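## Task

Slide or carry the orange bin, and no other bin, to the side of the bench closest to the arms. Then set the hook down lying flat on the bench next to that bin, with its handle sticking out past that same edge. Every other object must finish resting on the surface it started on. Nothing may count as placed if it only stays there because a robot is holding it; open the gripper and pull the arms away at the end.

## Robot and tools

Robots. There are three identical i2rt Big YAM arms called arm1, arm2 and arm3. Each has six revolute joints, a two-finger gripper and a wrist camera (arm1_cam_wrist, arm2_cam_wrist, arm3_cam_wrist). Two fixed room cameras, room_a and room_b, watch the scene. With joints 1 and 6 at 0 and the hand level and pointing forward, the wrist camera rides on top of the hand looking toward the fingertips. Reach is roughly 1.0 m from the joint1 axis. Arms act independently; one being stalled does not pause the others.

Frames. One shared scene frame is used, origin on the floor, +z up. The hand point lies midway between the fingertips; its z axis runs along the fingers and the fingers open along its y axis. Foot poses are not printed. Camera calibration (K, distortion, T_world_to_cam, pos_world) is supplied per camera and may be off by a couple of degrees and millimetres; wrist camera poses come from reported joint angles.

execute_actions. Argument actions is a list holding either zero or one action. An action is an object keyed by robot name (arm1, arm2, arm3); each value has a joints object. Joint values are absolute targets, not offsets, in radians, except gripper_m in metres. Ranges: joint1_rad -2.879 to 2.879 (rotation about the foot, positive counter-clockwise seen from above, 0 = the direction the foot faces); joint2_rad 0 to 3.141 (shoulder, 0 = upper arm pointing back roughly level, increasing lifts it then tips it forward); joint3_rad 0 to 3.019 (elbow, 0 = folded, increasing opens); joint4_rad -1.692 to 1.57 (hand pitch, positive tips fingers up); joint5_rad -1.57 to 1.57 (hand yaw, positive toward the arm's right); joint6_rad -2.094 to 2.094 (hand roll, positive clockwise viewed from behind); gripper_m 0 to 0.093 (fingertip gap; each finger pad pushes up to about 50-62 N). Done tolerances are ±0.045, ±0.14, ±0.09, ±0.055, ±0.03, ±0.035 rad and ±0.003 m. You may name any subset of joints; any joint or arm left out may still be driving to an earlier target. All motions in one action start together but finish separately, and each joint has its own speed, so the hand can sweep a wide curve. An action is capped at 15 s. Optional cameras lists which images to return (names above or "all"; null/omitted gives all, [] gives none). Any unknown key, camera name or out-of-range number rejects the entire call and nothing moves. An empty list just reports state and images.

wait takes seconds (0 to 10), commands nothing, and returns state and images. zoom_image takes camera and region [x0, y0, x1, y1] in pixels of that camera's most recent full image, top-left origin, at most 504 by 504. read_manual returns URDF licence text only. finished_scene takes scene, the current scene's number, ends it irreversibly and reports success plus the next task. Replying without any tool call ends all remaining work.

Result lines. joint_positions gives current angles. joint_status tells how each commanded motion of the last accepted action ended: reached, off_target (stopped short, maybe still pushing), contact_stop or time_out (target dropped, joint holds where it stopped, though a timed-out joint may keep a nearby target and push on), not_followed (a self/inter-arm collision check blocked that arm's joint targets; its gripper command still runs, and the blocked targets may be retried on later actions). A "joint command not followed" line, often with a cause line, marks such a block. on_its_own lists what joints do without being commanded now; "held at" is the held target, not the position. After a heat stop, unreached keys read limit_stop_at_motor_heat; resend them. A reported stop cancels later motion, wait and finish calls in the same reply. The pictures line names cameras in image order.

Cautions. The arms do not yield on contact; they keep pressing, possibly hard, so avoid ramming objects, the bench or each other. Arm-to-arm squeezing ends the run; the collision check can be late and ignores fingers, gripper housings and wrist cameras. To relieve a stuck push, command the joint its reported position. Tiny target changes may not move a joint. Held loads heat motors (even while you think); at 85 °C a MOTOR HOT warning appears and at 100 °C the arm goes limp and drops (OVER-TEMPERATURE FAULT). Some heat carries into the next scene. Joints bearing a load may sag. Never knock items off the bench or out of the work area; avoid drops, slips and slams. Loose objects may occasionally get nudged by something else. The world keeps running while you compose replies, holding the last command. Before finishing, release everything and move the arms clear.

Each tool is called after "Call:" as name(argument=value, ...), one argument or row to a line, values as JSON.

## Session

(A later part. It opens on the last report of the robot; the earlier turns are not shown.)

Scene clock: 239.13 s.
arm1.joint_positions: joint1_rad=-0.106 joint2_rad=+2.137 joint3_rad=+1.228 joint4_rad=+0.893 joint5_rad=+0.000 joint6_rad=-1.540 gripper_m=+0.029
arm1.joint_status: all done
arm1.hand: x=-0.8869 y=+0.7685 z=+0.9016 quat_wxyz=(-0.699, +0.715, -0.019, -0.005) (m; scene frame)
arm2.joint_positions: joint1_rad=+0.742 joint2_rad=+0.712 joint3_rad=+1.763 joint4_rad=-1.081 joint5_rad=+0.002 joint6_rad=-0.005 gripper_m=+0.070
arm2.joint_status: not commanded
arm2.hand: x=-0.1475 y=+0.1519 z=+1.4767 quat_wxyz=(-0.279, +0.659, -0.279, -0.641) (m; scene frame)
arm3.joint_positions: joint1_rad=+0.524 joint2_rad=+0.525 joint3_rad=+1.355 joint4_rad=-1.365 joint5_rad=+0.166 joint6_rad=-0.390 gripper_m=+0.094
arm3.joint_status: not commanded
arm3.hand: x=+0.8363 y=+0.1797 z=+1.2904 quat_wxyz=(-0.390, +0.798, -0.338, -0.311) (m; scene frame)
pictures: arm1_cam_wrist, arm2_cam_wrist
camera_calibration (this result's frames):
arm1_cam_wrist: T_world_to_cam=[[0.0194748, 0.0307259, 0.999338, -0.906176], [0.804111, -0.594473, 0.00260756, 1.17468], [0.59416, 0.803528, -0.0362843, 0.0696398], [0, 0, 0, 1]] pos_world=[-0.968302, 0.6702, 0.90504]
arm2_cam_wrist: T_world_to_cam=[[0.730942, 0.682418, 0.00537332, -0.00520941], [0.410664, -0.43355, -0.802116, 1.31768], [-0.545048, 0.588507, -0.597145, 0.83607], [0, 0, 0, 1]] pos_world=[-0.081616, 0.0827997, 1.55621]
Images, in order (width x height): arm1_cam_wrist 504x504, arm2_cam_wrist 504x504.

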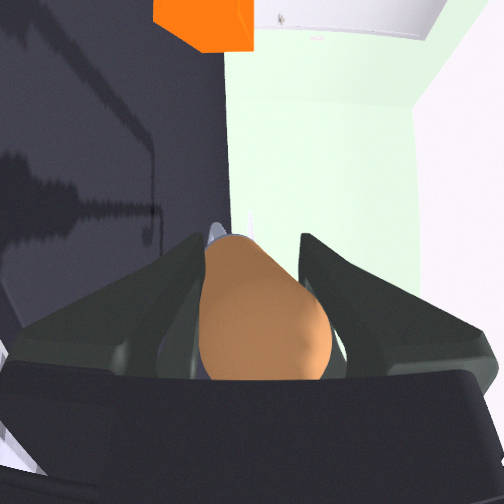

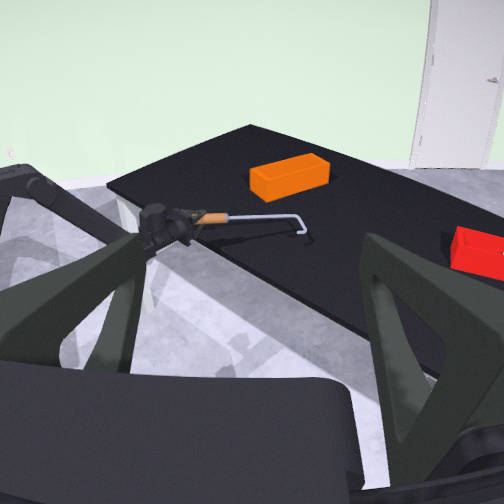

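Call:
execute_actions(
  actions=[
    {"arm1":{"joints":{"joint2_rad":2.315,"joint3_rad":1.29,"joint4_rad":1.13,"joint6_rad":-1.571}}},
  ],
  cameras=["arm1_cam_wrist","arm2_cam_wrist"],
)

Scene clock: 243.97 s.
arm1.joint_positions: joint1_rad=-0.105 joint2_rad=+2.352 joint3_rad=+1.245 joint4_rad=+1.105 joint5_rad=+0.000 joint6_rad=-1.588 gripper_m=+0.029
arm1.joint_status: all done
arm1.hand: x=-0.8883 y=+0.7586 z=+0.8032 quat_wxyz=(-0.705, +0.710, -0.001, +0.011) (m; scene frame)
arm2.joint_positions: joint1_rad=+0.742 joint2_rad=+0.712 joint3_rad=+1.763 joint4_rad=-1.081 joint5_rad=+0.002 joint6_rad=-0.005 gripper_m=+0.070
arm2.joint_status: not commanded
arm2.hand: x=-0.1475 y=+0.1519 z=+1.4767 quat_wxyz=(-0.279, +0.659, -0.279, -0.641) (m; scene frame)
arm3.joint_positions: joint1_rad=+0.524 joint2_rad=+0.525 joint3_rad=+1.355 joint4_rad=-1.365 joint5_rad=+0.166 joint6_rad=-0.390 gripper_m=+0.094
arm3.joint_status: not commanded
arm3.hand: x=+0.8363 y=+0.1797 z=+1.2904 quat_wxyz=(-0.390, +0.798, -0.338, -0.311) (m; scene frame)
pictures: arm1_cam_wrist, arm2_cam_wrist
camera_calibration (this result's frames):
arm1_cam_wrist: T_world_to_cam=[[-0.0292469, 0.0167283, 0.999432, -0.840218], [0.8043, -0.59328, 0.0334668, 1.1446], [0.593503, 0.804822, 0.00389701, 0.0410379], [0, 0, 0, 1]] pos_world=[-0.96953, 0.660094, 0.801275]
arm2_cam_wrist: T_world_to_cam=[[0.730942, 0.682418, 0.00537332, -0.00520941], [0.410664, -0.43355, -0.802116, 1.31768], [-0.545048, 0.588507, -0.597145, 0.83607], [0, 0, 0, 1]] pos_world=[-0.081616, 0.0827997, 1.55621]
Images, in order (width x height): arm1_cam_wrist 504x504, arm2_cam_wrist 504x504.

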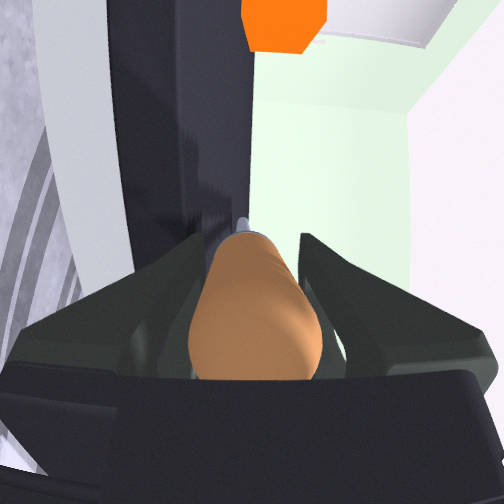

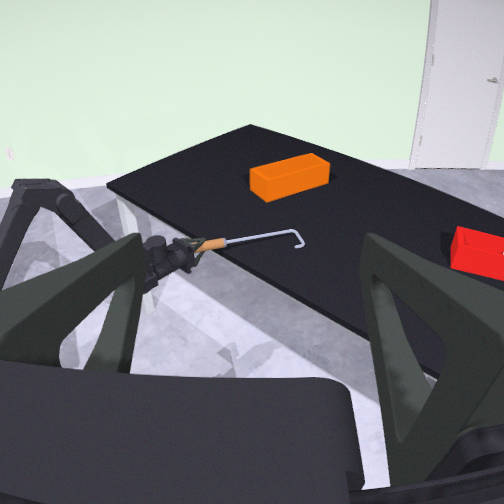

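Call:
execute_actions(
  actions=[
    {"arm1":{"joints":{"gripper_m":0.07}}},
  ],
  cameras=[],
)

Call:
execute_actions(
  actions=[
    {"arm1":{"joints":{"joint1_rad":0.016,"joint2_rad":2.385,"joint3_rad":1.39,"joint4_rad":1.06,"joint5_rad":0.598}}},
  ],
  cameras=["arm1_cam_wrist","arm2_cam_wrist"],
)

Scene clock: 250.67 s.
arm1.joint_positions: joint1_rad=-0.105 joint2_rad=+2.352 joint3_rad=+1.253 joint4_rad=+1.110 joint5_rad=+0.000 joint6_rad=-1.579 gripper_m=+0.070
arm1.joint_status: all done
arm1.hand: x=-0.8882 y=+0.7612 z=+0.8075 quat_wxyz=(-0.709, +0.705, -0.004, +0.008) (m; scene frame)
arm2.joint_positions: joint1_rad=+0.742 joint2_rad=+0.712 joint3_rad=+1.763 joint4_rad=-1.081 joint5_rad=+0.002 joint6_rad=-0.005 gripper_m=+0.070
arm2.joint_status: not commanded
arm2.hand: x=-0.1475 y=+0.1519 z=+1.4767 quat_wxyz=(-0.279, +0.659, -0.279, -0.641) (m; scene frame)
arm3.joint_positions: joint1_rad=+0.524 joint2_rad=+0.525 joint3_rad=+1.355 joint4_rad=-1.365 joint5_rad=+0.166 joint6_rad=-0.390 gripper_m=+0.094
arm3.joint_status: not commanded
arm3.hand: x=+0.8363 y=+0.1797 z=+1.2904 quat_wxyz=(-0.390, +0.798, -0.338, -0.311) (m; scene frame)
pictures: none
No camera images: the call's "cameras" was empty. Leave "cameras" out to get every camera's image.

Scene clock: 251.97 s.
arm1.joint_positions: joint1_rad=+0.022 joint2_rad=+2.383 joint3_rad=+1.349 joint4_rad=+1.061 joint5_rad=+0.596 joint6_rad=-1.577 gripper_m=+0.070
arm1.joint_status: all done
arm1.hand: x=-0.8884 y=+0.7664 z=+0.8132 quat_wxyz=(-0.693, +0.680, -0.172, +0.168) (m; scene frame)
arm2.joint_positions: joint1_rad=+0.742 joint2_rad=+0.712 joint3_rad=+1.763 joint4_rad=-1.081 joint5_rad=+0.002 joint6_rad=-0.005 gripper_m=+0.070
arm2.joint_status: not commanded
arm2.hand: x=-0.1475 y=+0.1519 z=+1.4767 quat_wxyz=(-0.279, +0.659, -0.279, -0.641) (m; scene frame)
arm3.joint_positions: joint1_rad=+0.524 joint2_rad=+0.525 joint3_rad=+1.355 joint4_rad=-1.365 joint5_rad=+0.166 joint6_rad=-0.390 gripper_m=+0.094
arm3.joint_status: not commanded
arm3.hand: x=+0.8363 y=+0.1797 z=+1.2904 quat_wxyz=(-0.390, +0.798, -0.338, -0.311) (m; scene frame)
pictures: arm1_cam_wrist, arm2_cam_wrist
camera_calibration (this result's frames):
arm1_cam_wrist: T_world_to_cam=[[-0.00787175, -0.00432013, 0.99996, -0.815684], [0.449885, -0.893086, -0.000316878, 1.09144], [0.893052, 0.449864, 0.00897371, 0.568764], [0, 0, 0, 1]] pos_world=[-1.00538, 0.715357, 0.810893]
arm2_cam_wrist: T_world_to_cam=[[0.730942, 0.682418, 0.00537332, -0.00520941], [0.410664, -0.43355, -0.802116, 1.31768], [-0.545048, 0.588507, -0.597145, 0.83607], [0, 0, 0, 1]] pos_world=[-0.081616, 0.0827997, 1.55621]
Images, in order (width x height): arm1_cam_wrist 504x504, arm2_cam_wrist 504x504.

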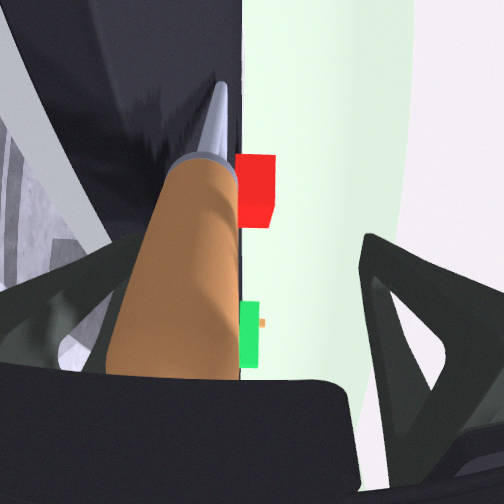

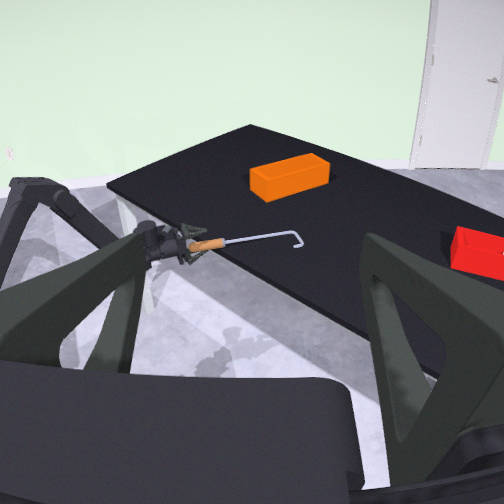

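Call:
execute_actions(
  actions=[
    {"arm1":{"joints":{"joint1_rad":0.04,"joint2_rad":2.42,"gripper_m":0.0}}},
  ],
  cameras=["arm1_cam_wrist"],
)

Scene clock: 260.13 s.
arm1.joint_positions: joint1_rad=+0.028 joint2_rad=+2.412 joint3_rad=+1.353 joint4_rad=+1.062 joint5_rad=+0.599 joint6_rad=-1.577 gripper_m=+0.029
arm1.joint_status: gripper_m off_target (ended at +0.029, target +0.000); the others done
arm1.hand: x=-0.8918 y=+0.7638 z=+0.7937 quat_wxyz=(-0.685, +0.688, -0.168, +0.170) (m; scene frame)
arm2.joint_positions: joint1_rad=+0.742 joint2_rad=+0.712 joint3_rad=+1.763 joint4_rad=-1.081 joint5_rad=+0.002 joint6_rad=-0.005 gripper_m=+0.070
arm2.joint_status: not commanded
arm2.hand: x=-0.1475 y=+0.1519 z=+1.4767 quat_wxyz=(-0.279, +0.659, -0.279, -0.641) (m; scene frame)
arm3.joint_positions: joint1_rad=+0.524 joint2_rad=+0.525 joint3_rad=+1.355 joint4_rad=-1.365 joint5_rad=+0.166 joint6_rad=-0.390 gripper_m=+0.094
arm3.joint_status: not commanded
arm3.hand: x=+0.8363 y=+0.1797 z=+1.2904 quat_wxyz=(-0.390, +0.798, -0.338, -0.311) (m; scene frame)
pictures: arm1_cam_wrist
camera_calibration (this result's frames):
arm1_cam_wrist: T_world_to_cam=[[-0.0105352, 0.0195288, 0.999754, -0.816676], [0.452323, -0.891578, 0.0221822, 1.07381], [0.891792, 0.452445, 0.000559655, 0.576784], [0, 0, 0, 1]] pos_world=[-1.00868, 0.712369, 0.792333]
Images, in order (width x height): arm1_cam_wrist 504x504.

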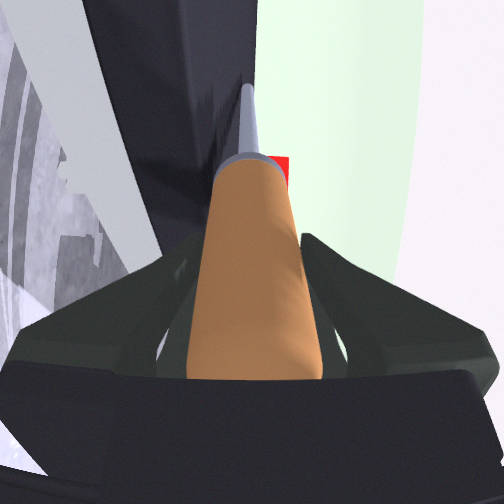

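Call:
execute_actions(
  actions=[
    {"arm1":{"joints":{"joint1_rad":0.215,"joint2_rad":2.05,"joint3_rad":1.78,"joint4_rad":0.6}}},
  ],
  cameras=["arm1_cam_wrist"],
)

Scene clock: 274.77 s.
arm1.joint_positions: joint1_rad=+0.210 joint2_rad=+2.100 joint3_rad=+1.741 joint4_rad=+0.576 joint5_rad=+0.601 joint6_rad=-1.564 gripper_m=+0.029
arm1.joint_status: all done
arm1.hand: x=-1.0538 y=+0.8385 z=+1.1291 quat_wxyz=(-0.762, +0.628, -0.143, +0.070) (m; scene frame)
arm2.joint_positions: joint1_rad=+0.742 joint2_rad=+0.712 joint3_rad=+1.763 joint4_rad=-1.081 joint5_rad=+0.002 joint6_rad=-0.005 gripper_m=+0.070
arm2.joint_status: not commanded
arm2.hand: x=-0.1475 y=+0.1519 z=+1.4767 quat_wxyz=(-0.279, +0.659, -0.279, -0.641) (m; scene frame)
arm3.joint_positions: joint1_rad=+0.524 joint2_rad=+0.525 joint3_rad=+1.355 joint4_rad=-1.365 joint5_rad=+0.166 joint6_rad=-0.390 gripper_m=+0.094
arm3.joint_status: not commanded
arm3.hand: x=+0.8363 y=+0.1797 z=+1.2904 quat_wxyz=(-0.390, +0.798, -0.338, -0.311) (m; scene frame)
pictures: arm1_cam_wrist
camera_calibration (this result's frames):
arm1_cam_wrist: T_world_to_cam=[[0.0615512, -0.189674, 0.979916, -0.881339], [0.598488, -0.778684, -0.188316, 1.50327], [0.798764, 0.598059, 0.0655889, 0.393681], [0, 0, 0, 1]] pos_world=[-1.1599, 0.767965, 1.12091]
Images, in order (width x height): arm1_cam_wrist 504x504.

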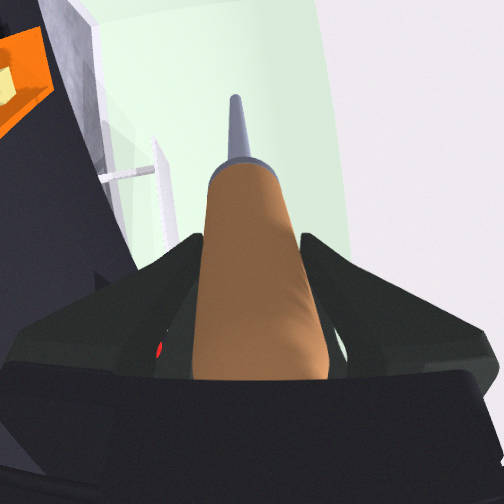

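Call:
execute_actions(
  actions=[
    {"arm1":{"joints":{"joint1_rad":0.225,"joint2_rad":2.42,"joint3_rad":2.18,"joint4_rad":0.37}}},
  ],
  cameras=["arm1_cam_wrist","arm2_cam_wrist","room_b"],
)

Call:
zoom_image(
  camera="arm2_cam_wrist",
  region=[160, 120, 360, 220],
)

Scene clock: 280.60 s.
arm1.joint_positions: joint1_rad=+0.221 joint2_rad=+2.502 joint3_rad=+2.093 joint4_rad=+0.344 joint5_rad=+0.596 joint6_rad=-1.572 gripper_m=+0.029
arm1.joint_status: all done
arm1.hand: x=-1.0925 y=+0.9237 z=+0.9290 quat_wxyz=(-0.677, +0.722, -0.092, +0.111) (m; scene frame)
arm2.joint_positions: joint1_rad=+0.742 joint2_rad=+0.712 joint3_rad=+1.763 joint4_rad=-1.081 joint5_rad=+0.002 joint6_rad=-0.005 gripper_m=+0.070
arm2.joint_status: not commanded
arm2.hand: x=-0.1475 y=+0.1519 z=+1.4767 quat_wxyz=(-0.279, +0.659, -0.279, -0.641) (m; scene frame)
arm3.joint_positions: joint1_rad=+0.524 joint2_rad=+0.525 joint3_rad=+1.355 joint4_rad=-1.365 joint5_rad=+0.166 joint6_rad=-0.390 gripper_m=+0.094
arm3.joint_status: not commanded
arm3.hand: x=+0.8363 y=+0.1797 z=+1.2904 quat_wxyz=(-0.390, +0.798, -0.338, -0.311) (m; scene frame)
pictures: arm1_cam_wrist, arm2_cam_wrist, room_b
camera_calibration (this result's frames):
arm1_cam_wrist: T_world_to_cam=[[-0.0292542, 0.0808229, 0.996299, -1.03104], [0.61668, -0.78297, 0.0816246, 1.32809], [0.78667, 0.616786, -0.0269367, 0.442181], [0, 0, 0, 1]] pos_world=[-1.19702, 0.850459, 0.930727]
arm2_cam_wrist: T_world_to_cam=[[0.730942, 0.682418, 0.00537332, -0.00520941], [0.410664, -0.43355, -0.802116, 1.31768], [-0.545048, 0.588507, -0.597145, 0.83607], [0, 0, 0, 1]] pos_world=[-0.081616, 0.0827997, 1.55621]
Images, in order (width x height): arm1_cam_wrist 504x504, arm2_cam_wrist 504x504, room_b 504x504.

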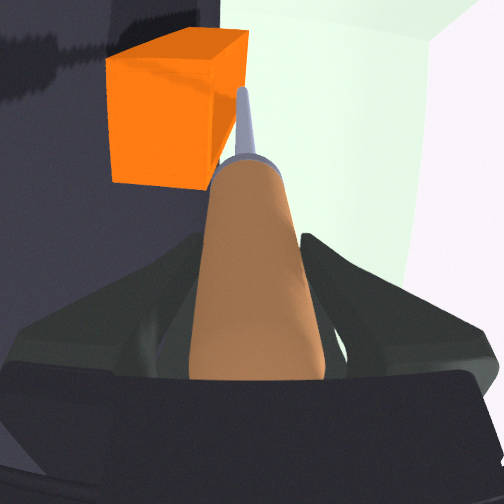

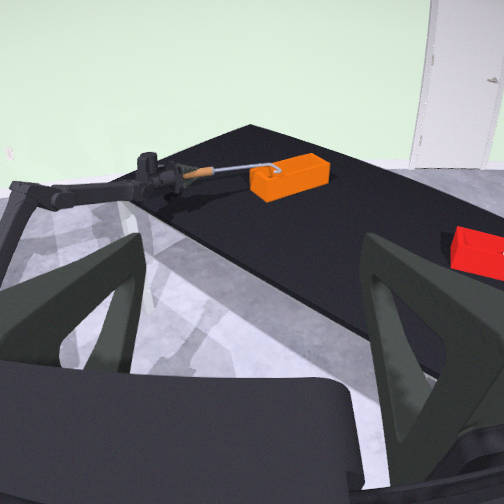

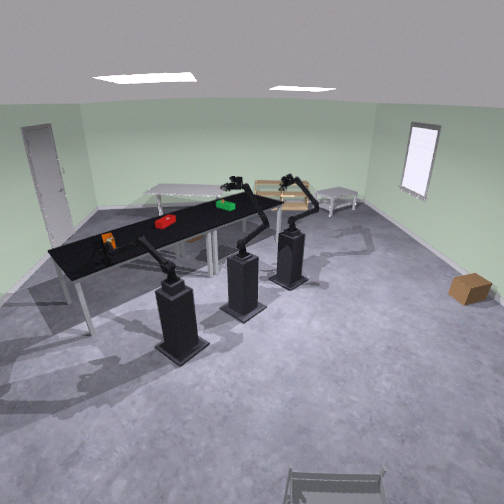

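Region (160, 120, 360, 220) of arm2_cam_wrist's 504x504 image, scaled by 2.520, with more detail than that image has.

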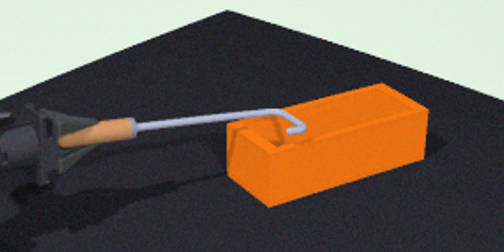

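Call:
execute_actions(
  actions=[
    {"arm1":{"joints":{"joint1_rad":0.2,"joint2_rad":2.35,"joint3_rad":2.23,"joint4_rad":0.37}}},
  ],
  cameras=["arm1_cam_wrist","arm2_cam_wrist"],
)

Scene clock: 287.63 s.
arm1.joint_positions: joint1_rad=+0.203 joint2_rad=+2.429 joint3_rad=+2.141 joint4_rad=+0.344 joint5_rad=+0.597 joint6_rad=-1.571 gripper_m=+0.029
arm1.joint_status: all done
arm1.hand: x=-1.0758 y=+0.9298 z=+1.0232 quat_wxyz=(-0.714, +0.683, -0.117, +0.099) (m; scene frame)
arm2.joint_positions: joint1_rad=+0.742 joint2_rad=+0.712 joint3_rad=+1.763 joint4_rad=-1.081 joint5_rad=+0.002 joint6_rad=-0.005 gripper_m=+0.070
arm2.joint_status: not commanded
arm2.hand: x=-0.1475 y=+0.1519 z=+1.4767 quat_wxyz=(-0.279, +0.659, -0.279, -0.641) (m; scene frame)
arm3.joint_positions: joint1_rad=+0.524 joint2_rad=+0.525 joint3_rad=+1.355 joint4_rad=-1.365 joint5_rad=+0.166 joint6_rad=-0.390 gripper_m=+0.094
arm3.joint_status: not commanded
arm3.hand: x=+0.8363 y=+0.1797 z=+1.2904 quat_wxyz=(-0.390, +0.798, -0.338, -0.311) (m; scene frame)
pictures: arm1_cam_wrist, arm2_cam_wrist
camera_calibration (this result's frames):
arm1_cam_wrist: T_world_to_cam=[[0.00710646, -0.0344462, 0.999381, -0.981727], [0.601738, -0.798061, -0.031786, 1.42897], [0.798662, 0.601592, 0.0150562, 0.411901], [0, 0, 0, 1]] pos_world=[-1.18186, 0.858788, 1.02034]
arm2_cam_wrist: T_world_to_cam=[[0.730942, 0.682418, 0.00537332, -0.00520941], [0.410664, -0.43355, -0.802116, 1.31768], [-0.545048, 0.588507, -0.597145, 0.83607], [0, 0, 0, 1]] pos_world=[-0.081616, 0.0827997, 1.55621]
Images, in order (width x height): arm1_cam_wrist 504x504, arm2_cam_wrist 504x504.

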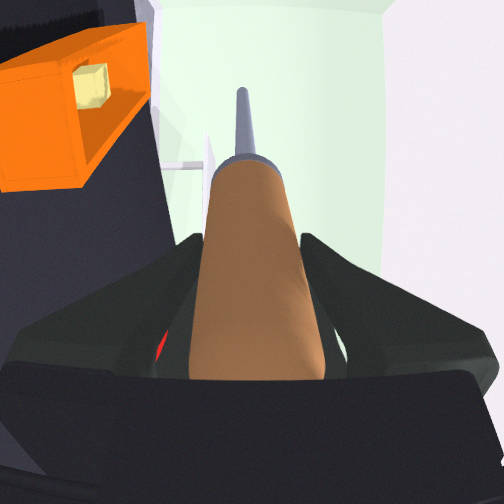

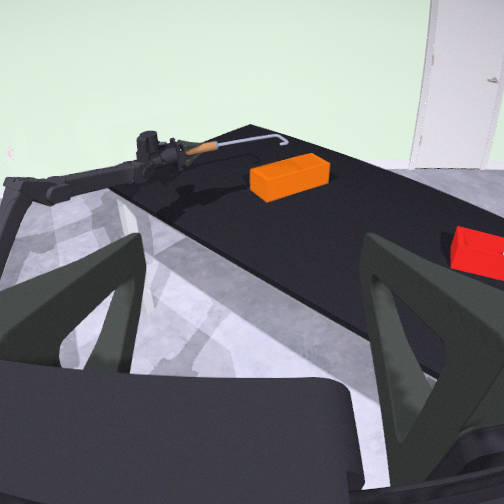

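Call:
execute_actions(
  actions=[
    {"arm1":{"joints":{"joint6_rad":-0.8}}},
  ],
  cameras=["arm1_cam_wrist"],
)

Scene clock: 292.40 s.
arm1.joint_positions: joint1_rad=+0.203 joint2_rad=+2.429 joint3_rad=+2.141 joint4_rad=+0.344 joint5_rad=+0.599 joint6_rad=-0.791 gripper_m=+0.029
arm1.joint_status: all done
arm1.hand: x=-1.0756 y=+0.9298 z=+1.0232 quat_wxyz=(-0.698, +0.587, -0.369, -0.180) (m; scene frame)
arm2.joint_positions: joint1_rad=+0.742 joint2_rad=+0.712 joint3_rad=+1.763 joint4_rad=-1.081 joint5_rad=+0.002 joint6_rad=-0.005 gripper_m=+0.070
arm2.joint_status: not commanded
arm2.hand: x=-0.1475 y=+0.1519 z=+1.4767 quat_wxyz=(-0.279, +0.659, -0.279, -0.641) (m; scene frame)
arm3.joint_positions: joint1_rad=+0.524 joint2_rad=+0.525 joint3_rad=+1.355 joint4_rad=-1.365 joint5_rad=+0.166 joint6_rad=-0.390 gripper_m=+0.094
arm3.joint_status: not commanded
arm3.hand: x=+0.8363 y=+0.1797 z=+1.2904 quat_wxyz=(-0.390, +0.798, -0.338, -0.311) (m; scene frame)
pictures: arm1_cam_wrist
camera_calibration (this result's frames):
arm1_cam_wrist: T_world_to_cam=[[0.676171, -0.235502, 0.698092, 0.233115], [0.376819, -0.703673, -0.602371, 1.6829], [0.633088, 0.67036, -0.387062, 0.581172], [0, 0, 0, 1]] pos_world=[-1.15971, 0.849517, 1.07595]
Images, in order (width x height): arm1_cam_wrist 504x504.

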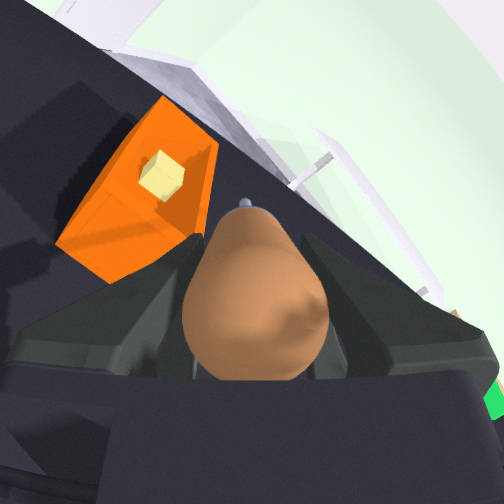

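Call:
execute_actions(
  actions=[
    {"arm1":{"joints":{"joint4_rad":0.9}}},
  ],
  cameras=[],
)

Call:
execute_actions(
  actions=[
    {"arm1":{"joints":{"joint1_rad":-0.036,"joint5_rad":0,"joint6_rad":0,"joint3_rad":2.0,"joint4_rad":1.05}}},
  ],
  cameras=["arm1_cam_wrist","arm2_cam_wrist","room_b"],
)

Scene clock: 304.33 s.
arm1.joint_positions: joint1_rad=+0.203 joint2_rad=+2.429 joint3_rad=+2.141 joint4_rad=+0.858 joint5_rad=+0.606 joint6_rad=-0.789 gripper_m=+0.029
arm1.joint_status: all done
arm1.hand: x=-1.0644 y=+0.8977 z=+1.1275 quat_wxyz=(-0.791, +0.382, -0.368, -0.304) (m; scene frame)
arm2.joint_positions: joint1_rad=+0.742 joint2_rad=+0.712 joint3_rad=+1.763 joint4_rad=-1.081 joint5_rad=+0.002 joint6_rad=-0.005 gripper_m=+0.070
arm2.joint_status: not commanded
arm2.hand: x=-0.1475 y=+0.1519 z=+1.4767 quat_wxyz=(-0.279, +0.659, -0.279, -0.641) (m; scene frame)
arm3.joint_positions: joint1_rad=+0.524 joint2_rad=+0.525 joint3_rad=+1.355 joint4_rad=-1.365 joint5_rad=+0.166 joint6_rad=-0.390 gripper_m=+0.094
arm3.joint_status: not commanded
arm3.hand: x=+0.8363 y=+0.1797 z=+1.2904 quat_wxyz=(-0.390, +0.798, -0.338, -0.311) (m; scene frame)
pictures: none
No camera images: the call's "cameras" was empty. Leave "cameras" out to get every camera's image.

Scene clock: 306.17 s.
arm1.joint_positions: joint1_rad=-0.034 joint2_rad=+2.410 joint3_rad=+1.975 joint4_rad=+1.026 joint5_rad=+0.000 joint6_rad=-0.016 gripper_m=+0.029
arm1.joint_status: all done
arm1.hand: x=-0.9493 y=+0.9052 z=+1.1015 quat_wxyz=(-0.611, +0.345, -0.323, -0.635) (m; scene frame)
arm2.joint_positions: joint1_rad=+0.742 joint2_rad=+0.712 joint3_rad=+1.763 joint4_rad=-1.081 joint5_rad=+0.002 joint6_rad=-0.005 gripper_m=+0.070
arm2.joint_status: not commanded
arm2.hand: x=-0.1475 y=+0.1519 z=+1.4767 quat_wxyz=(-0.279, +0.659, -0.279, -0.641) (m; scene frame)
arm3.joint_positions: joint1_rad=+0.524 joint2_rad=+0.525 joint3_rad=+1.355 joint4_rad=-1.365 joint5_rad=+0.166 joint6_rad=-0.390 gripper_m=+0.094
arm3.joint_status: not commanded
arm3.hand: x=+0.8363 y=+0.1797 z=+1.2904 quat_wxyz=(-0.390, +0.798, -0.338, -0.311) (m; scene frame)
pictures: arm1_cam_wrist, arm2_cam_wrist, room_b
camera_calibration (this result's frames):
arm1_cam_wrist: T_world_to_cam=[[0.998617, 0.0445722, 0.0278733, 0.878092], [0.0292656, -0.0308963, -0.999094, 1.16327], [-0.0436706, 0.998528, -0.032158, -0.782385], [0, 0, 0, 1]] pos_world=[-0.945089, 0.778035, 1.11258]
arm2_cam_wrist: T_world_to_cam=[[0.730942, 0.682418, 0.00537332, -0.00520941], [0.410664, -0.43355, -0.802116, 1.31768], [-0.545048, 0.588507, -0.597145, 0.83607], [0, 0, 0, 1]] pos_world=[-0.081616, 0.0827997, 1.55621]
Images, in order (width x height): arm1_cam_wrist 504x504, arm2_cam_wrist 504x504, room_b 504x504.

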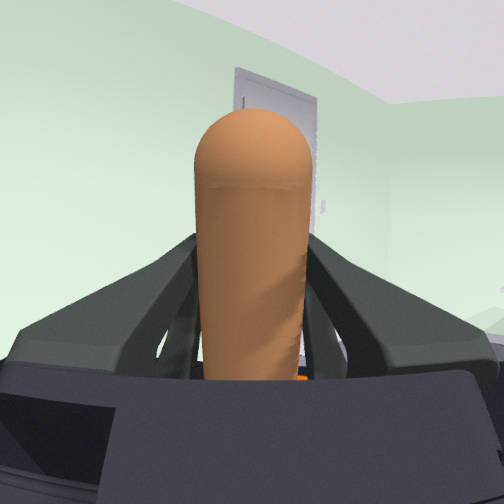

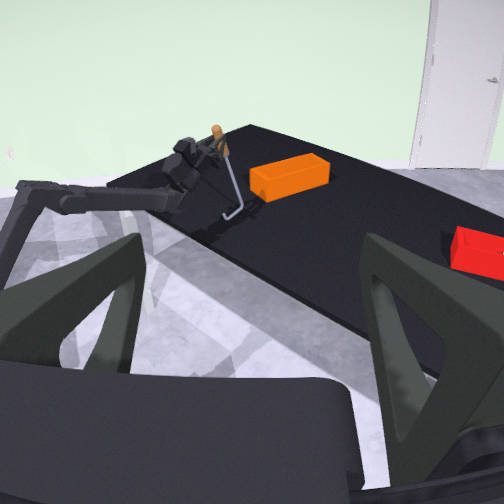

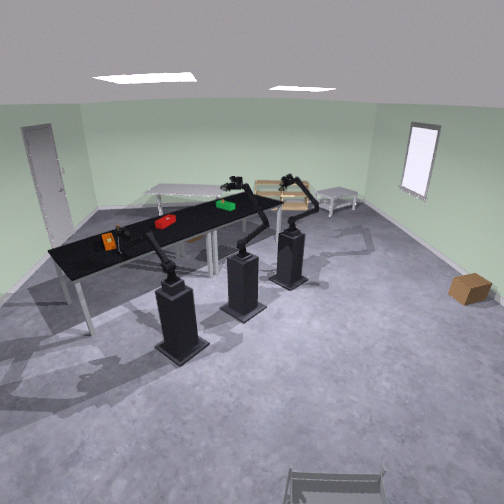

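Call:
zoom_image(
  camera="arm2_cam_wrist",
  region=[150, 110, 350, 240],
)

Region (150, 110, 350, 240) of arm2_cam_wrist's 504x504 image, scaled by 2.520, with more detail than that image has; it fills the top 328 rows of this view, and the rest is white.

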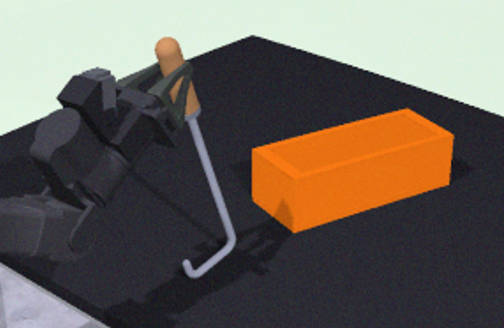

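Call:
execute_actions(
  actions=[
    {"arm1":{"joints":{"joint2_rad":2.24,"joint3_rad":1.68,"joint4_rad":1.1,"joint6_rad":0}}},
  ],
  cameras=["arm2_cam_wrist"],
)

Call:
zoom_image(
  camera="arm2_cam_wrist",
  region=[120, 110, 350, 260],
)

Scene clock: 348.20 s.
arm1.joint_positions: joint1_rad=-0.034 joint2_rad=+2.258 joint3_rad=+1.698 joint4_rad=+1.100 joint5_rad=+0.000 joint6_rad=-0.007 gripper_m=+0.029
arm1.joint_status: all done
arm1.hand: x=-0.9466 y=+0.8547 z=+1.0966 quat_wxyz=(-0.599, +0.360, -0.340, -0.629) (m; scene frame)
arm2.joint_positions: joint1_rad=+0.742 joint2_rad=+0.712 joint3_rad=+1.763 joint4_rad=-1.081 joint5_rad=+0.002 joint6_rad=-0.005 gripper_m=+0.070
arm2.joint_status: not commanded
arm2.hand: x=-0.1475 y=+0.1519 z=+1.4767 quat_wxyz=(-0.279, +0.659, -0.279, -0.641) (m; scene frame)
arm3.joint_positions: joint1_rad=+0.524 joint2_rad=+0.525 joint3_rad=+1.355 joint4_rad=-1.365 joint5_rad=+0.166 joint6_rad=-0.390 gripper_m=+0.094
arm3.joint_status: not commanded
arm3.hand: x=+0.8363 y=+0.1797 z=+1.2904 quat_wxyz=(-0.390, +0.798, -0.338, -0.311) (m; scene frame)
pictures: arm2_cam_wrist
camera_calibration (this result's frames):
arm2_cam_wrist: T_world_to_cam=[[0.730942, 0.682418, 0.00537332, -0.00520941], [0.410664, -0.43355, -0.802116, 1.31768], [-0.545048, 0.588507, -0.597145, 0.83607], [0, 0, 0, 1]] pos_world=[-0.081616, 0.0827997, 1.55621]
Images, in order (width x height): arm2_cam_wrist 504x504.

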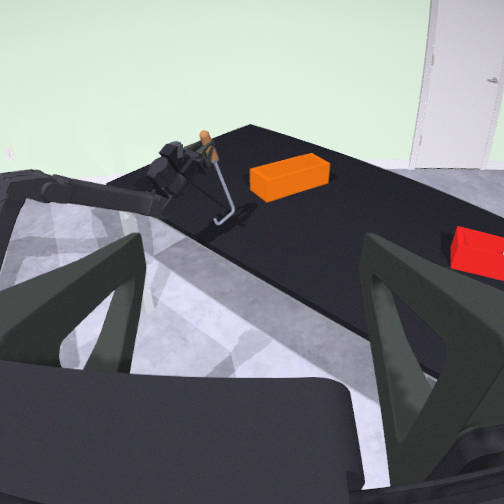

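Region (120, 110, 350, 260) of arm2_cam_wrist's 504x504 image, scaled by 2.191, with more detail than that image has; it fills the top 329 rows of this view, and the rest is white.

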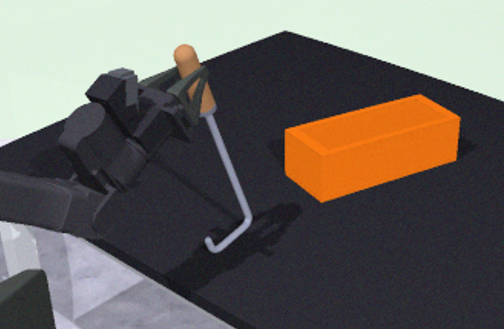

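Call:
execute_actions(
  actions=[
    {"arm1":{"joints":{"joint2_rad":2.0,"joint3_rad":1.2,"joint4_rad":1.18}}},
  ],
  cameras=["arm2_cam_wrist"],
)

Call:
zoom_image(
  camera="arm2_cam_wrist",
  region=[120, 110, 350, 260],
)

Scene clock: 356.43 s.
arm1.joint_positions: joint1_rad=-0.034 joint2_rad=+1.985 joint3_rad=+1.227 joint4_rad=+1.198 joint5_rad=+0.000 joint6_rad=-0.006 gripper_m=+0.029
arm1.joint_status: all done
arm1.hand: x=-0.9405 y=+0.7420 z=+1.0855 quat_wxyz=(-0.581, +0.391, -0.370, -0.611) (m; scene frame)
arm2.joint_positions: joint1_rad=+0.742 joint2_rad=+0.712 joint3_rad=+1.763 joint4_rad=-1.081 joint5_rad=+0.002 joint6_rad=-0.005 gripper_m=+0.070
arm2.joint_status: not commanded
arm2.hand: x=-0.1475 y=+0.1519 z=+1.4767 quat_wxyz=(-0.279, +0.659, -0.279, -0.641) (m; scene frame)
arm3.joint_positions: joint1_rad=+0.524 joint2_rad=+0.525 joint3_rad=+1.355 joint4_rad=-1.365 joint5_rad=+0.166 joint6_rad=-0.390 gripper_m=+0.094
arm3.joint_status: not commanded
arm3.hand: x=+0.8363 y=+0.1797 z=+1.2904 quat_wxyz=(-0.390, +0.798, -0.338, -0.311) (m; scene frame)
pictures: arm2_cam_wrist
camera_calibration (this result's frames):
arm2_cam_wrist: T_world_to_cam=[[0.730942, 0.682418, 0.00537332, -0.00520941], [0.410664, -0.43355, -0.802116, 1.31768], [-0.545048, 0.588507, -0.597145, 0.83607], [0, 0, 0, 1]] pos_world=[-0.081616, 0.0827997, 1.55621]
Images, in order (width x height): arm2_cam_wrist 504x504.

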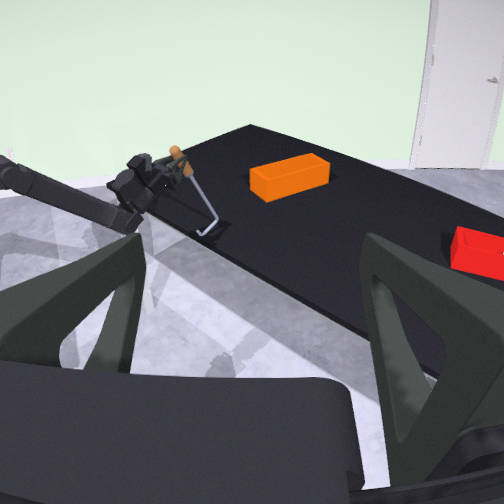

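Region (120, 110, 350, 260) of arm2_cam_wrist's 504x504 image, scaled by 2.191, with more detail than that image has; it fills the top 329 rows of this view, and the rest is white.

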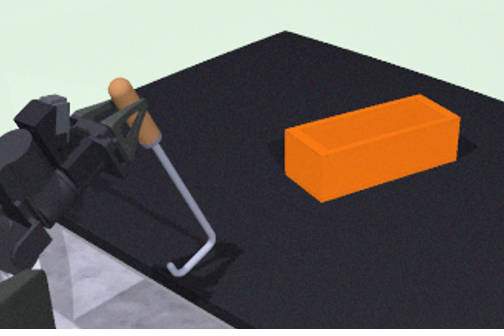

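Call:
execute_actions(
  actions=[
    {"arm1":{"joints":{"joint3_rad":1.0,"joint4_rad":1.4}}},
  ],
  cameras=["arm2_cam_wrist"],
)

Scene clock: 360.63 s.
arm1.joint_positions: joint1_rad=-0.034 joint2_rad=+1.959 joint3_rad=+1.027 joint4_rad=+1.431 joint5_rad=+0.000 joint6_rad=-0.005 gripper_m=+0.029
arm1.joint_status: all done
arm1.hand: x=-0.9371 y=+0.6773 z=+1.0605 quat_wxyz=(-0.591, +0.372, -0.353, -0.622) (m; scene frame)
arm2.joint_positions: joint1_rad=+0.742 joint2_rad=+0.712 joint3_rad=+1.763 joint4_rad=-1.081 joint5_rad=+0.002 joint6_rad=-0.005 gripper_m=+0.070
arm2.joint_status: not commanded
arm2.hand: x=-0.1475 y=+0.1519 z=+1.4767 quat_wxyz=(-0.279, +0.659, -0.279, -0.641) (m; scene frame)
arm3.joint_positions: joint1_rad=+0.524 joint2_rad=+0.525 joint3_rad=+1.355 joint4_rad=-1.365 joint5_rad=+0.166 joint6_rad=-0.390 gripper_m=+0.094
arm3.joint_status: not commanded
arm3.hand: x=+0.8363 y=+0.1797 z=+1.2904 quat_wxyz=(-0.390, +0.798, -0.338, -0.311) (m; scene frame)
pictures: arm2_cam_wrist
camera_calibration (this result's frames):
arm2_cam_wrist: T_world_to_cam=[[0.730942, 0.682418, 0.00537332, -0.00520941], [0.410664, -0.43355, -0.802116, 1.31768], [-0.545048, 0.588507, -0.597145, 0.83607], [0, 0, 0, 1]] pos_world=[-0.081616, 0.0827997, 1.55621]
Images, in order (width x height): arm2_cam_wrist 504x504.

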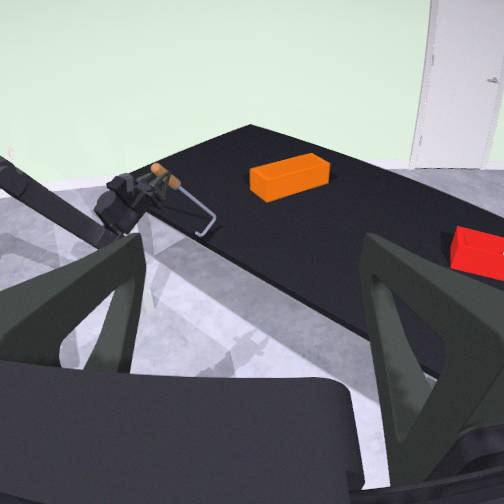

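Call:
execute_actions(
  actions=[
    {"arm1":{"joints":{"joint2_rad":1.95,"joint3_rad":0.7,"joint4_rad":1.39}}},
  ],
  cameras=["arm2_cam_wrist","arm1_cam_wrist"],
)

Scene clock: 367.03 s.
arm1.joint_positions: joint1_rad=-0.034 joint2_rad=+1.955 joint3_rad=+0.695 joint4_rad=+1.397 joint5_rad=+0.000 joint6_rad=-0.005 gripper_m=+0.029
arm1.joint_status: all done
arm1.hand: x=-0.9329 y=+0.5920 z=+0.9206 quat_wxyz=(-0.518, +0.479, -0.453, -0.545) (m; scene frame)
arm2.joint_positions: joint1_rad=+0.742 joint2_rad=+0.712 joint3_rad=+1.763 joint4_rad=-1.081 joint5_rad=+0.002 joint6_rad=-0.005 gripper_m=+0.070
arm2.joint_status: not commanded
arm2.hand: x=-0.1475 y=+0.1519 z=+1.4767 quat_wxyz=(-0.279, +0.659, -0.279, -0.641) (m; scene frame)
arm3.joint_positions: joint1_rad=+0.524 joint2_rad=+0.525 joint3_rad=+1.355 joint4_rad=-1.365 joint5_rad=+0.166 joint6_rad=-0.390 gripper_m=+0.094
arm3.joint_status: not commanded
arm3.hand: x=+0.8363 y=+0.1797 z=+1.2904 quat_wxyz=(-0.390, +0.798, -0.338, -0.311) (m; scene frame)
pictures: arm1_cam_wrist, arm2_cam_wrist
camera_calibration (this result's frames):
arm1_cam_wrist: T_world_to_cam=[[0.998014, 0.0604122, 0.0178539, 0.880015], [0.0439915, -0.465504, -0.883952, 1.13741], [-0.0450904, 0.882982, -0.467237, -0.00714979], [0, 0, 0, 1]] pos_world=[-0.928626, 0.482618, 0.986362]
arm2_cam_wrist: T_world_to_cam=[[0.730942, 0.682418, 0.00537332, -0.00520941], [0.410664, -0.43355, -0.802116, 1.31768], [-0.545048, 0.588507, -0.597145, 0.83607], [0, 0, 0, 1]] pos_world=[-0.081616, 0.0827997, 1.55621]
Images, in order (width x height): arm1_cam_wrist 504x504, arm2_cam_wrist 504x504.

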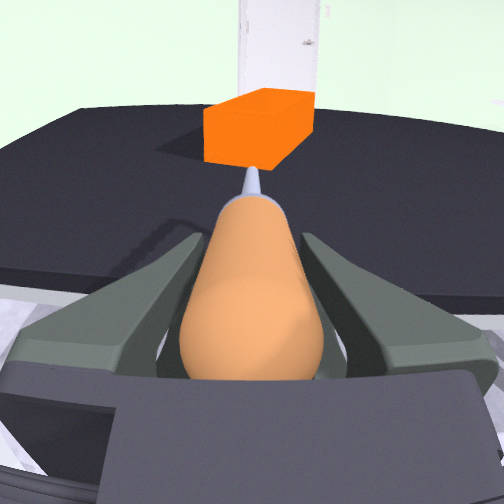

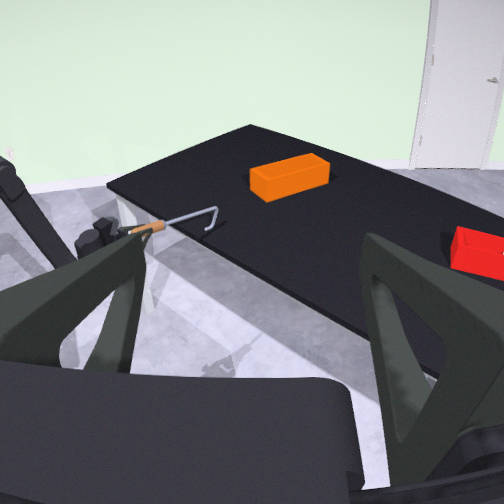

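Call:
execute_actions(
  actions=[
    {"arm1":{"joints":{"joint2_rad":2.175,"joint3_rad":1.225,"joint4_rad":1.0}}},
  ],
  cameras=[],
)

Call:
execute_actions(
  actions=[
    {"arm1":{"joints":{"joint2_rad":2.345,"joint3_rad":1.28,"joint4_rad":1.135,"joint6_rad":-1.571}}},
  ],
  cameras=["arm2_cam_wrist","arm1_cam_wrist"],
)

Scene clock: 374.63 s.
arm1.joint_positions: joint1_rad=-0.034 joint2_rad=+2.202 joint3_rad=+1.176 joint4_rad=+0.989 joint5_rad=+0.000 joint6_rad=-0.004 gripper_m=+0.029
arm1.joint_status: all done
arm1.hand: x=-0.9416 y=+0.7481 z=+0.8542 quat_wxyz=(-0.476, +0.524, -0.496, -0.502) (m; scene frame)
arm2.joint_positions: joint1_rad=+0.742 joint2_rad=+0.712 joint3_rad=+1.763 joint4_rad=-1.081 joint5_rad=+0.002 joint6_rad=-0.005 gripper_m=+0.070
arm2.joint_status: not commanded
arm2.hand: x=-0.1475 y=+0.1519 z=+1.4767 quat_wxyz=(-0.279, +0.659, -0.279, -0.641) (m; scene frame)
arm3.joint_positions: joint1_rad=+0.524 joint2_rad=+0.525 joint3_rad=+1.355 joint4_rad=-1.365 joint5_rad=+0.166 joint6_rad=-0.390 gripper_m=+0.094
arm3.joint_status: not commanded
arm3.hand: x=+0.8363 y=+0.1797 z=+1.2904 quat_wxyz=(-0.390, +0.798, -0.338, -0.311) (m; scene frame)
pictures: none
No camera images: the call's "cameras" was empty. Leave "cameras" out to get every camera's image.

Scene clock: 376.80 s.
arm1.joint_positions: joint1_rad=-0.030 joint2_rad=+2.358 joint3_rad=+1.242 joint4_rad=+1.124 joint5_rad=-0.011 joint6_rad=-1.569 gripper_m=+0.029
arm1.joint_status: all done
arm1.hand: x=-0.9463 y=+0.7556 z=+0.8021 quat_wxyz=(-0.708, +0.706, +0.022, -0.026) (m; scene frame)
arm2.joint_positions: joint1_rad=+0.742 joint2_rad=+0.712 joint3_rad=+1.763 joint4_rad=-1.081 joint5_rad=+0.002 joint6_rad=-0.005 gripper_m=+0.070
arm2.joint_status: not commanded
arm2.hand: x=-0.1475 y=+0.1519 z=+1.4767 quat_wxyz=(-0.279, +0.659, -0.279, -0.641) (m; scene frame)
arm3.joint_positions: joint1_rad=+0.524 joint2_rad=+0.525 joint3_rad=+1.355 joint4_rad=-1.365 joint5_rad=+0.166 joint6_rad=-0.390 gripper_m=+0.094
arm3.joint_status: not commanded
arm3.hand: x=+0.8363 y=+0.1797 z=+1.2904 quat_wxyz=(-0.390, +0.798, -0.338, -0.311) (m; scene frame)
pictures: arm1_cam_wrist, arm2_cam_wrist
camera_calibration (this result's frames):
arm1_cam_wrist: T_world_to_cam=[[-0.0105167, 0.00568158, 0.999929, -0.815151], [0.852416, -0.522727, 0.0119354, 1.1991], [0.522758, 0.852481, 0.000654301, -0.0225137], [0, 0, 0, 1]] pos_world=[-1.01893, 0.650625, 0.800795]
arm2_cam_wrist: T_world_to_cam=[[0.730942, 0.682418, 0.00537332, -0.00520941], [0.410664, -0.43355, -0.802116, 1.31768], [-0.545048, 0.588507, -0.597145, 0.83607], [0, 0, 0, 1]] pos_world=[-0.081616, 0.0827997, 1.55621]
Images, in order (width x height): arm1_cam_wrist 504x504, arm2_cam_wrist 504x504.

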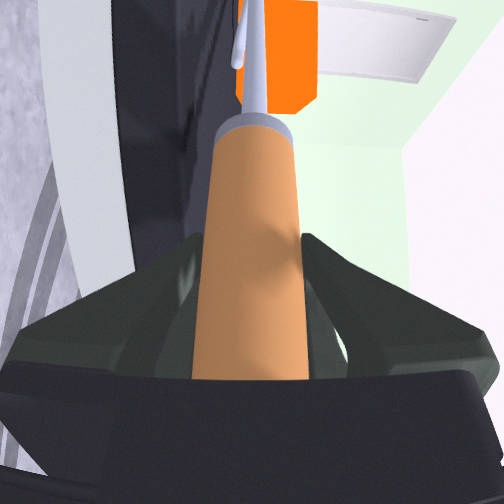

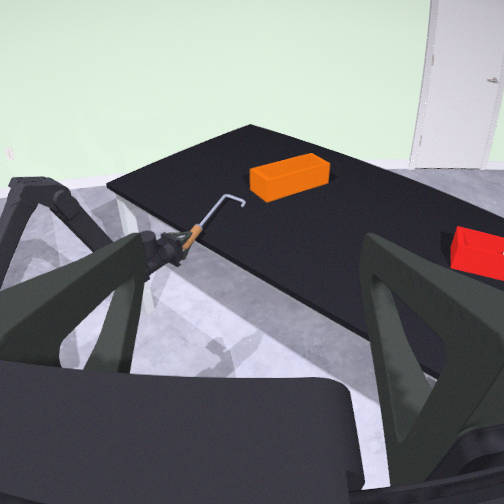

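Call:
execute_actions(
  actions=[
    {"arm1":{"joints":{"gripper_m":0.093}}},
  ],
  cameras=[],
)

Call:
execute_actions(
  actions=[
    {"arm1":{"joints":{"joint1_rad":-0.126,"joint2_rad":2.375,"joint3_rad":1.31,"joint4_rad":1.11,"joint5_rad":-0.434,"joint6_rad":0}}},
  ],
  cameras=["arm2_cam_wrist","arm1_cam_wrist"],
)

Scene clock: 387.70 s.
arm1.joint_positions: joint1_rad=-0.032 joint2_rad=+2.358 joint3_rad=+1.245 joint4_rad=+1.123 joint5_rad=-0.002 joint6_rad=-1.570 gripper_m=+0.093
arm1.joint_status: all done
arm1.hand: x=-0.9440 y=+0.7567 z=+0.8030 quat_wxyz=(-0.708, +0.705, +0.019, -0.022) (m; scene frame)
arm2.joint_positions: joint1_rad=+0.742 joint2_rad=+0.712 joint3_rad=+1.763 joint4_rad=-1.081 joint5_rad=+0.002 joint6_rad=-0.005 gripper_m=+0.070
arm2.joint_status: not commanded
arm2.hand: x=-0.1475 y=+0.1519 z=+1.4767 quat_wxyz=(-0.279, +0.659, -0.279, -0.641) (m; scene frame)
arm3.joint_positions: joint1_rad=+0.524 joint2_rad=+0.525 joint3_rad=+1.355 joint4_rad=-1.365 joint5_rad=+0.166 joint6_rad=-0.390 gripper_m=+0.094
arm3.joint_status: not commanded
arm3.hand: x=+0.8363 y=+0.1797 z=+1.2904 quat_wxyz=(-0.390, +0.798, -0.338, -0.311) (m; scene frame)
pictures: none
No camera images: the call's "cameras" was empty. Leave "cameras" out to get every camera's image.

Scene clock: 389.87 s.
arm1.joint_positions: joint1_rad=-0.129 joint2_rad=+2.360 joint3_rad=+1.276 joint4_rad=+1.117 joint5_rad=-0.432 joint6_rad=-0.008 gripper_m=+0.093
arm1.joint_status: all done
arm1.hand: x=-0.9427 y=+0.7547 z=+0.8126 quat_wxyz=(-0.403, +0.583, -0.383, -0.592) (m; scene frame)
arm2.joint_positions: joint1_rad=+0.742 joint2_rad=+0.712 joint3_rad=+1.763 joint4_rad=-1.081 joint5_rad=+0.002 joint6_rad=-0.005 gripper_m=+0.070
arm2.joint_status: not commanded
arm2.hand: x=-0.1475 y=+0.1519 z=+1.4767 quat_wxyz=(-0.279, +0.659, -0.279, -0.641) (m; scene frame)
arm3.joint_positions: joint1_rad=+0.524 joint2_rad=+0.525 joint3_rad=+1.355 joint4_rad=-1.365 joint5_rad=+0.166 joint6_rad=-0.390 gripper_m=+0.094
arm3.joint_status: not commanded
arm3.hand: x=+0.8363 y=+0.1797 z=+1.2904 quat_wxyz=(-0.390, +0.798, -0.338, -0.311) (m; scene frame)
pictures: arm1_cam_wrist, arm2_cam_wrist
camera_calibration (this result's frames):
arm1_cam_wrist: T_world_to_cam=[[0.920703, 0.38891, 0.0324763, 0.549218], [0.241871, -0.503332, -0.829551, 1.28892], [-0.306274, 0.771625, -0.557486, -0.290574], [0, 0, 0, 1]] pos_world=[-0.906416, 0.659375, 0.8894]
arm2_cam_wrist: T_world_to_cam=[[0.730942, 0.682418, 0.00537332, -0.00520941], [0.410664, -0.43355, -0.802116, 1.31768], [-0.545048, 0.588507, -0.597145, 0.83607], [0, 0, 0, 1]] pos_world=[-0.081616, 0.0827997, 1.55621]
Images, in order (width x height): arm1_cam_wrist 504x504, arm2_cam_wrist 504x504.

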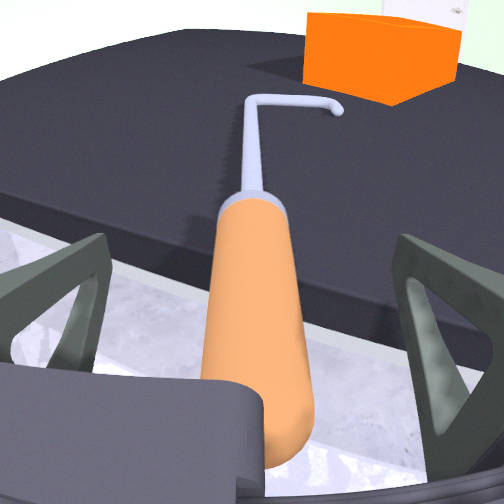

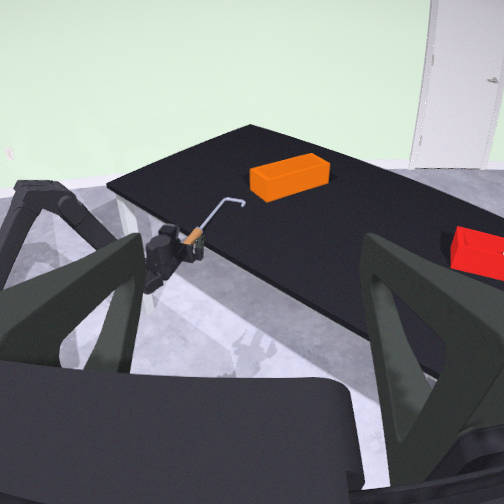

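Call:
execute_actions(
  actions=[
    {"arm1":{"joints":{"joint2_rad":2.415,"gripper_m":0.045}}},
  ],
  cameras=["arm1_cam_wrist"],
)

Scene clock: 392.63 s.
arm1.joint_positions: joint1_rad=-0.129 joint2_rad=+2.413 joint3_rad=+1.276 joint4_rad=+1.115 joint5_rad=-0.432 joint6_rad=-0.008 gripper_m=+0.045
arm1.joint_status: all done
arm1.hand: x=-0.9431 y=+0.7476 z=+0.7741 quat_wxyz=(-0.387, +0.593, -0.400, -0.582) (m; scene frame)
arm2.joint_positions: joint1_rad=+0.742 joint2_rad=+0.712 joint3_rad=+1.763 joint4_rad=-1.081 joint5_rad=+0.002 joint6_rad=-0.005 gripper_m=+0.070
arm2.joint_status: not commanded
arm2.hand: x=-0.1475 y=+0.1519 z=+1.4767 quat_wxyz=(-0.279, +0.659, -0.279, -0.641) (m; scene frame)
arm3.joint_positions: joint1_rad=+0.524 joint2_rad=+0.525 joint3_rad=+1.355 joint4_rad=-1.365 joint5_rad=+0.166 joint6_rad=-0.390 gripper_m=+0.094
arm3.joint_status: not commanded
arm3.hand: x=+0.8363 y=+0.1797 z=+1.2904 quat_wxyz=(-0.390, +0.798, -0.338, -0.311) (m; scene frame)
pictures: arm1_cam_wrist
camera_calibration (this result's frames):
arm1_cam_wrist: T_world_to_cam=[[0.920696, 0.390192, 0.00824253, 0.571404], [0.23954, -0.548293, -0.801246, 1.26301], [-0.308121, 0.739679, -0.598278, -0.252967], [0, 0, 0, 1]] pos_world=[-0.906577, 0.656658, 0.85593]
Images, in order (width x height): arm1_cam_wrist 504x504.

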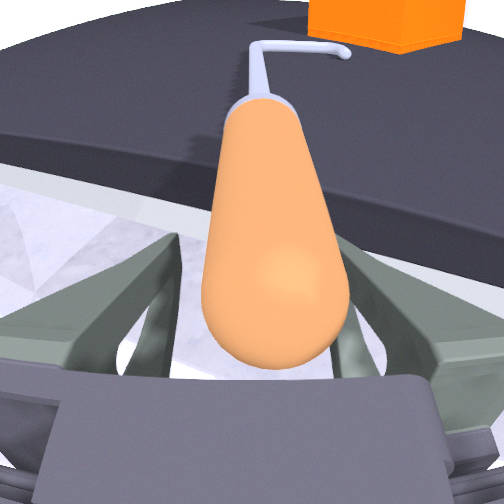

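Call:
execute_actions(
  actions=[
    {"arm1":{"joints":{"joint3_rad":1.355,"joint4_rad":1.155,"gripper_m":0.05}}},
  ],
  cameras=["arm1_cam_wrist"],
)

Scene clock: 395.87 s.
arm1.joint_positions: joint1_rad=-0.129 joint2_rad=+2.413 joint3_rad=+1.325 joint4_rad=+1.136 joint5_rad=-0.432 joint6_rad=-0.008 gripper_m=+0.050
arm1.joint_status: all done
arm1.hand: x=-0.9423 y=+0.7641 z=+0.7981 quat_wxyz=(-0.408, +0.580, -0.379, -0.595) (m; scene frame)
arm2.joint_positions: joint1_rad=+0.742 joint2_rad=+0.712 joint3_rad=+1.763 joint4_rad=-1.081 joint5_rad=+0.002 joint6_rad=-0.005 gripper_m=+0.070
arm2.joint_status: not commanded
arm2.hand: x=-0.1475 y=+0.1519 z=+1.4767 quat_wxyz=(-0.279, +0.659, -0.279, -0.641) (m; scene frame)
arm3.joint_positions: joint1_rad=+0.524 joint2_rad=+0.525 joint3_rad=+1.355 joint4_rad=-1.365 joint5_rad=+0.166 joint6_rad=-0.390 gripper_m=+0.094
arm3.joint_status: not commanded
arm3.hand: x=+0.8363 y=+0.1797 z=+1.2904 quat_wxyz=(-0.390, +0.798, -0.338, -0.311) (m; scene frame)
pictures: arm1_cam_wrist
camera_calibration (this result's frames):
arm1_cam_wrist: T_world_to_cam=[[0.920715, 0.388392, 0.0378935, 0.541792], [0.241772, -0.491513, -0.836637, 1.27813], [-0.306318, 0.779466, -0.546446, -0.320626], [0, 0, 0, 1]] pos_world=[-0.906066, 0.667709, 0.873599]
Images, in order (width x height): arm1_cam_wrist 504x504.

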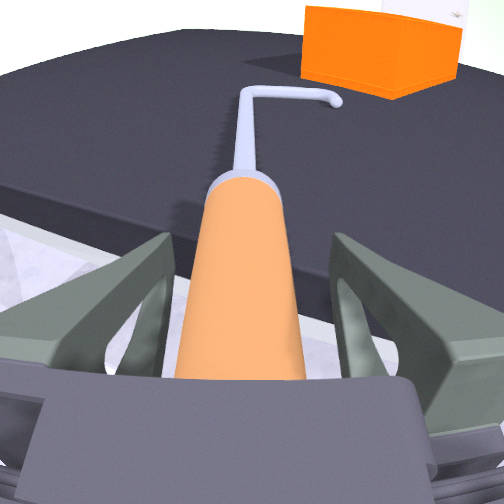

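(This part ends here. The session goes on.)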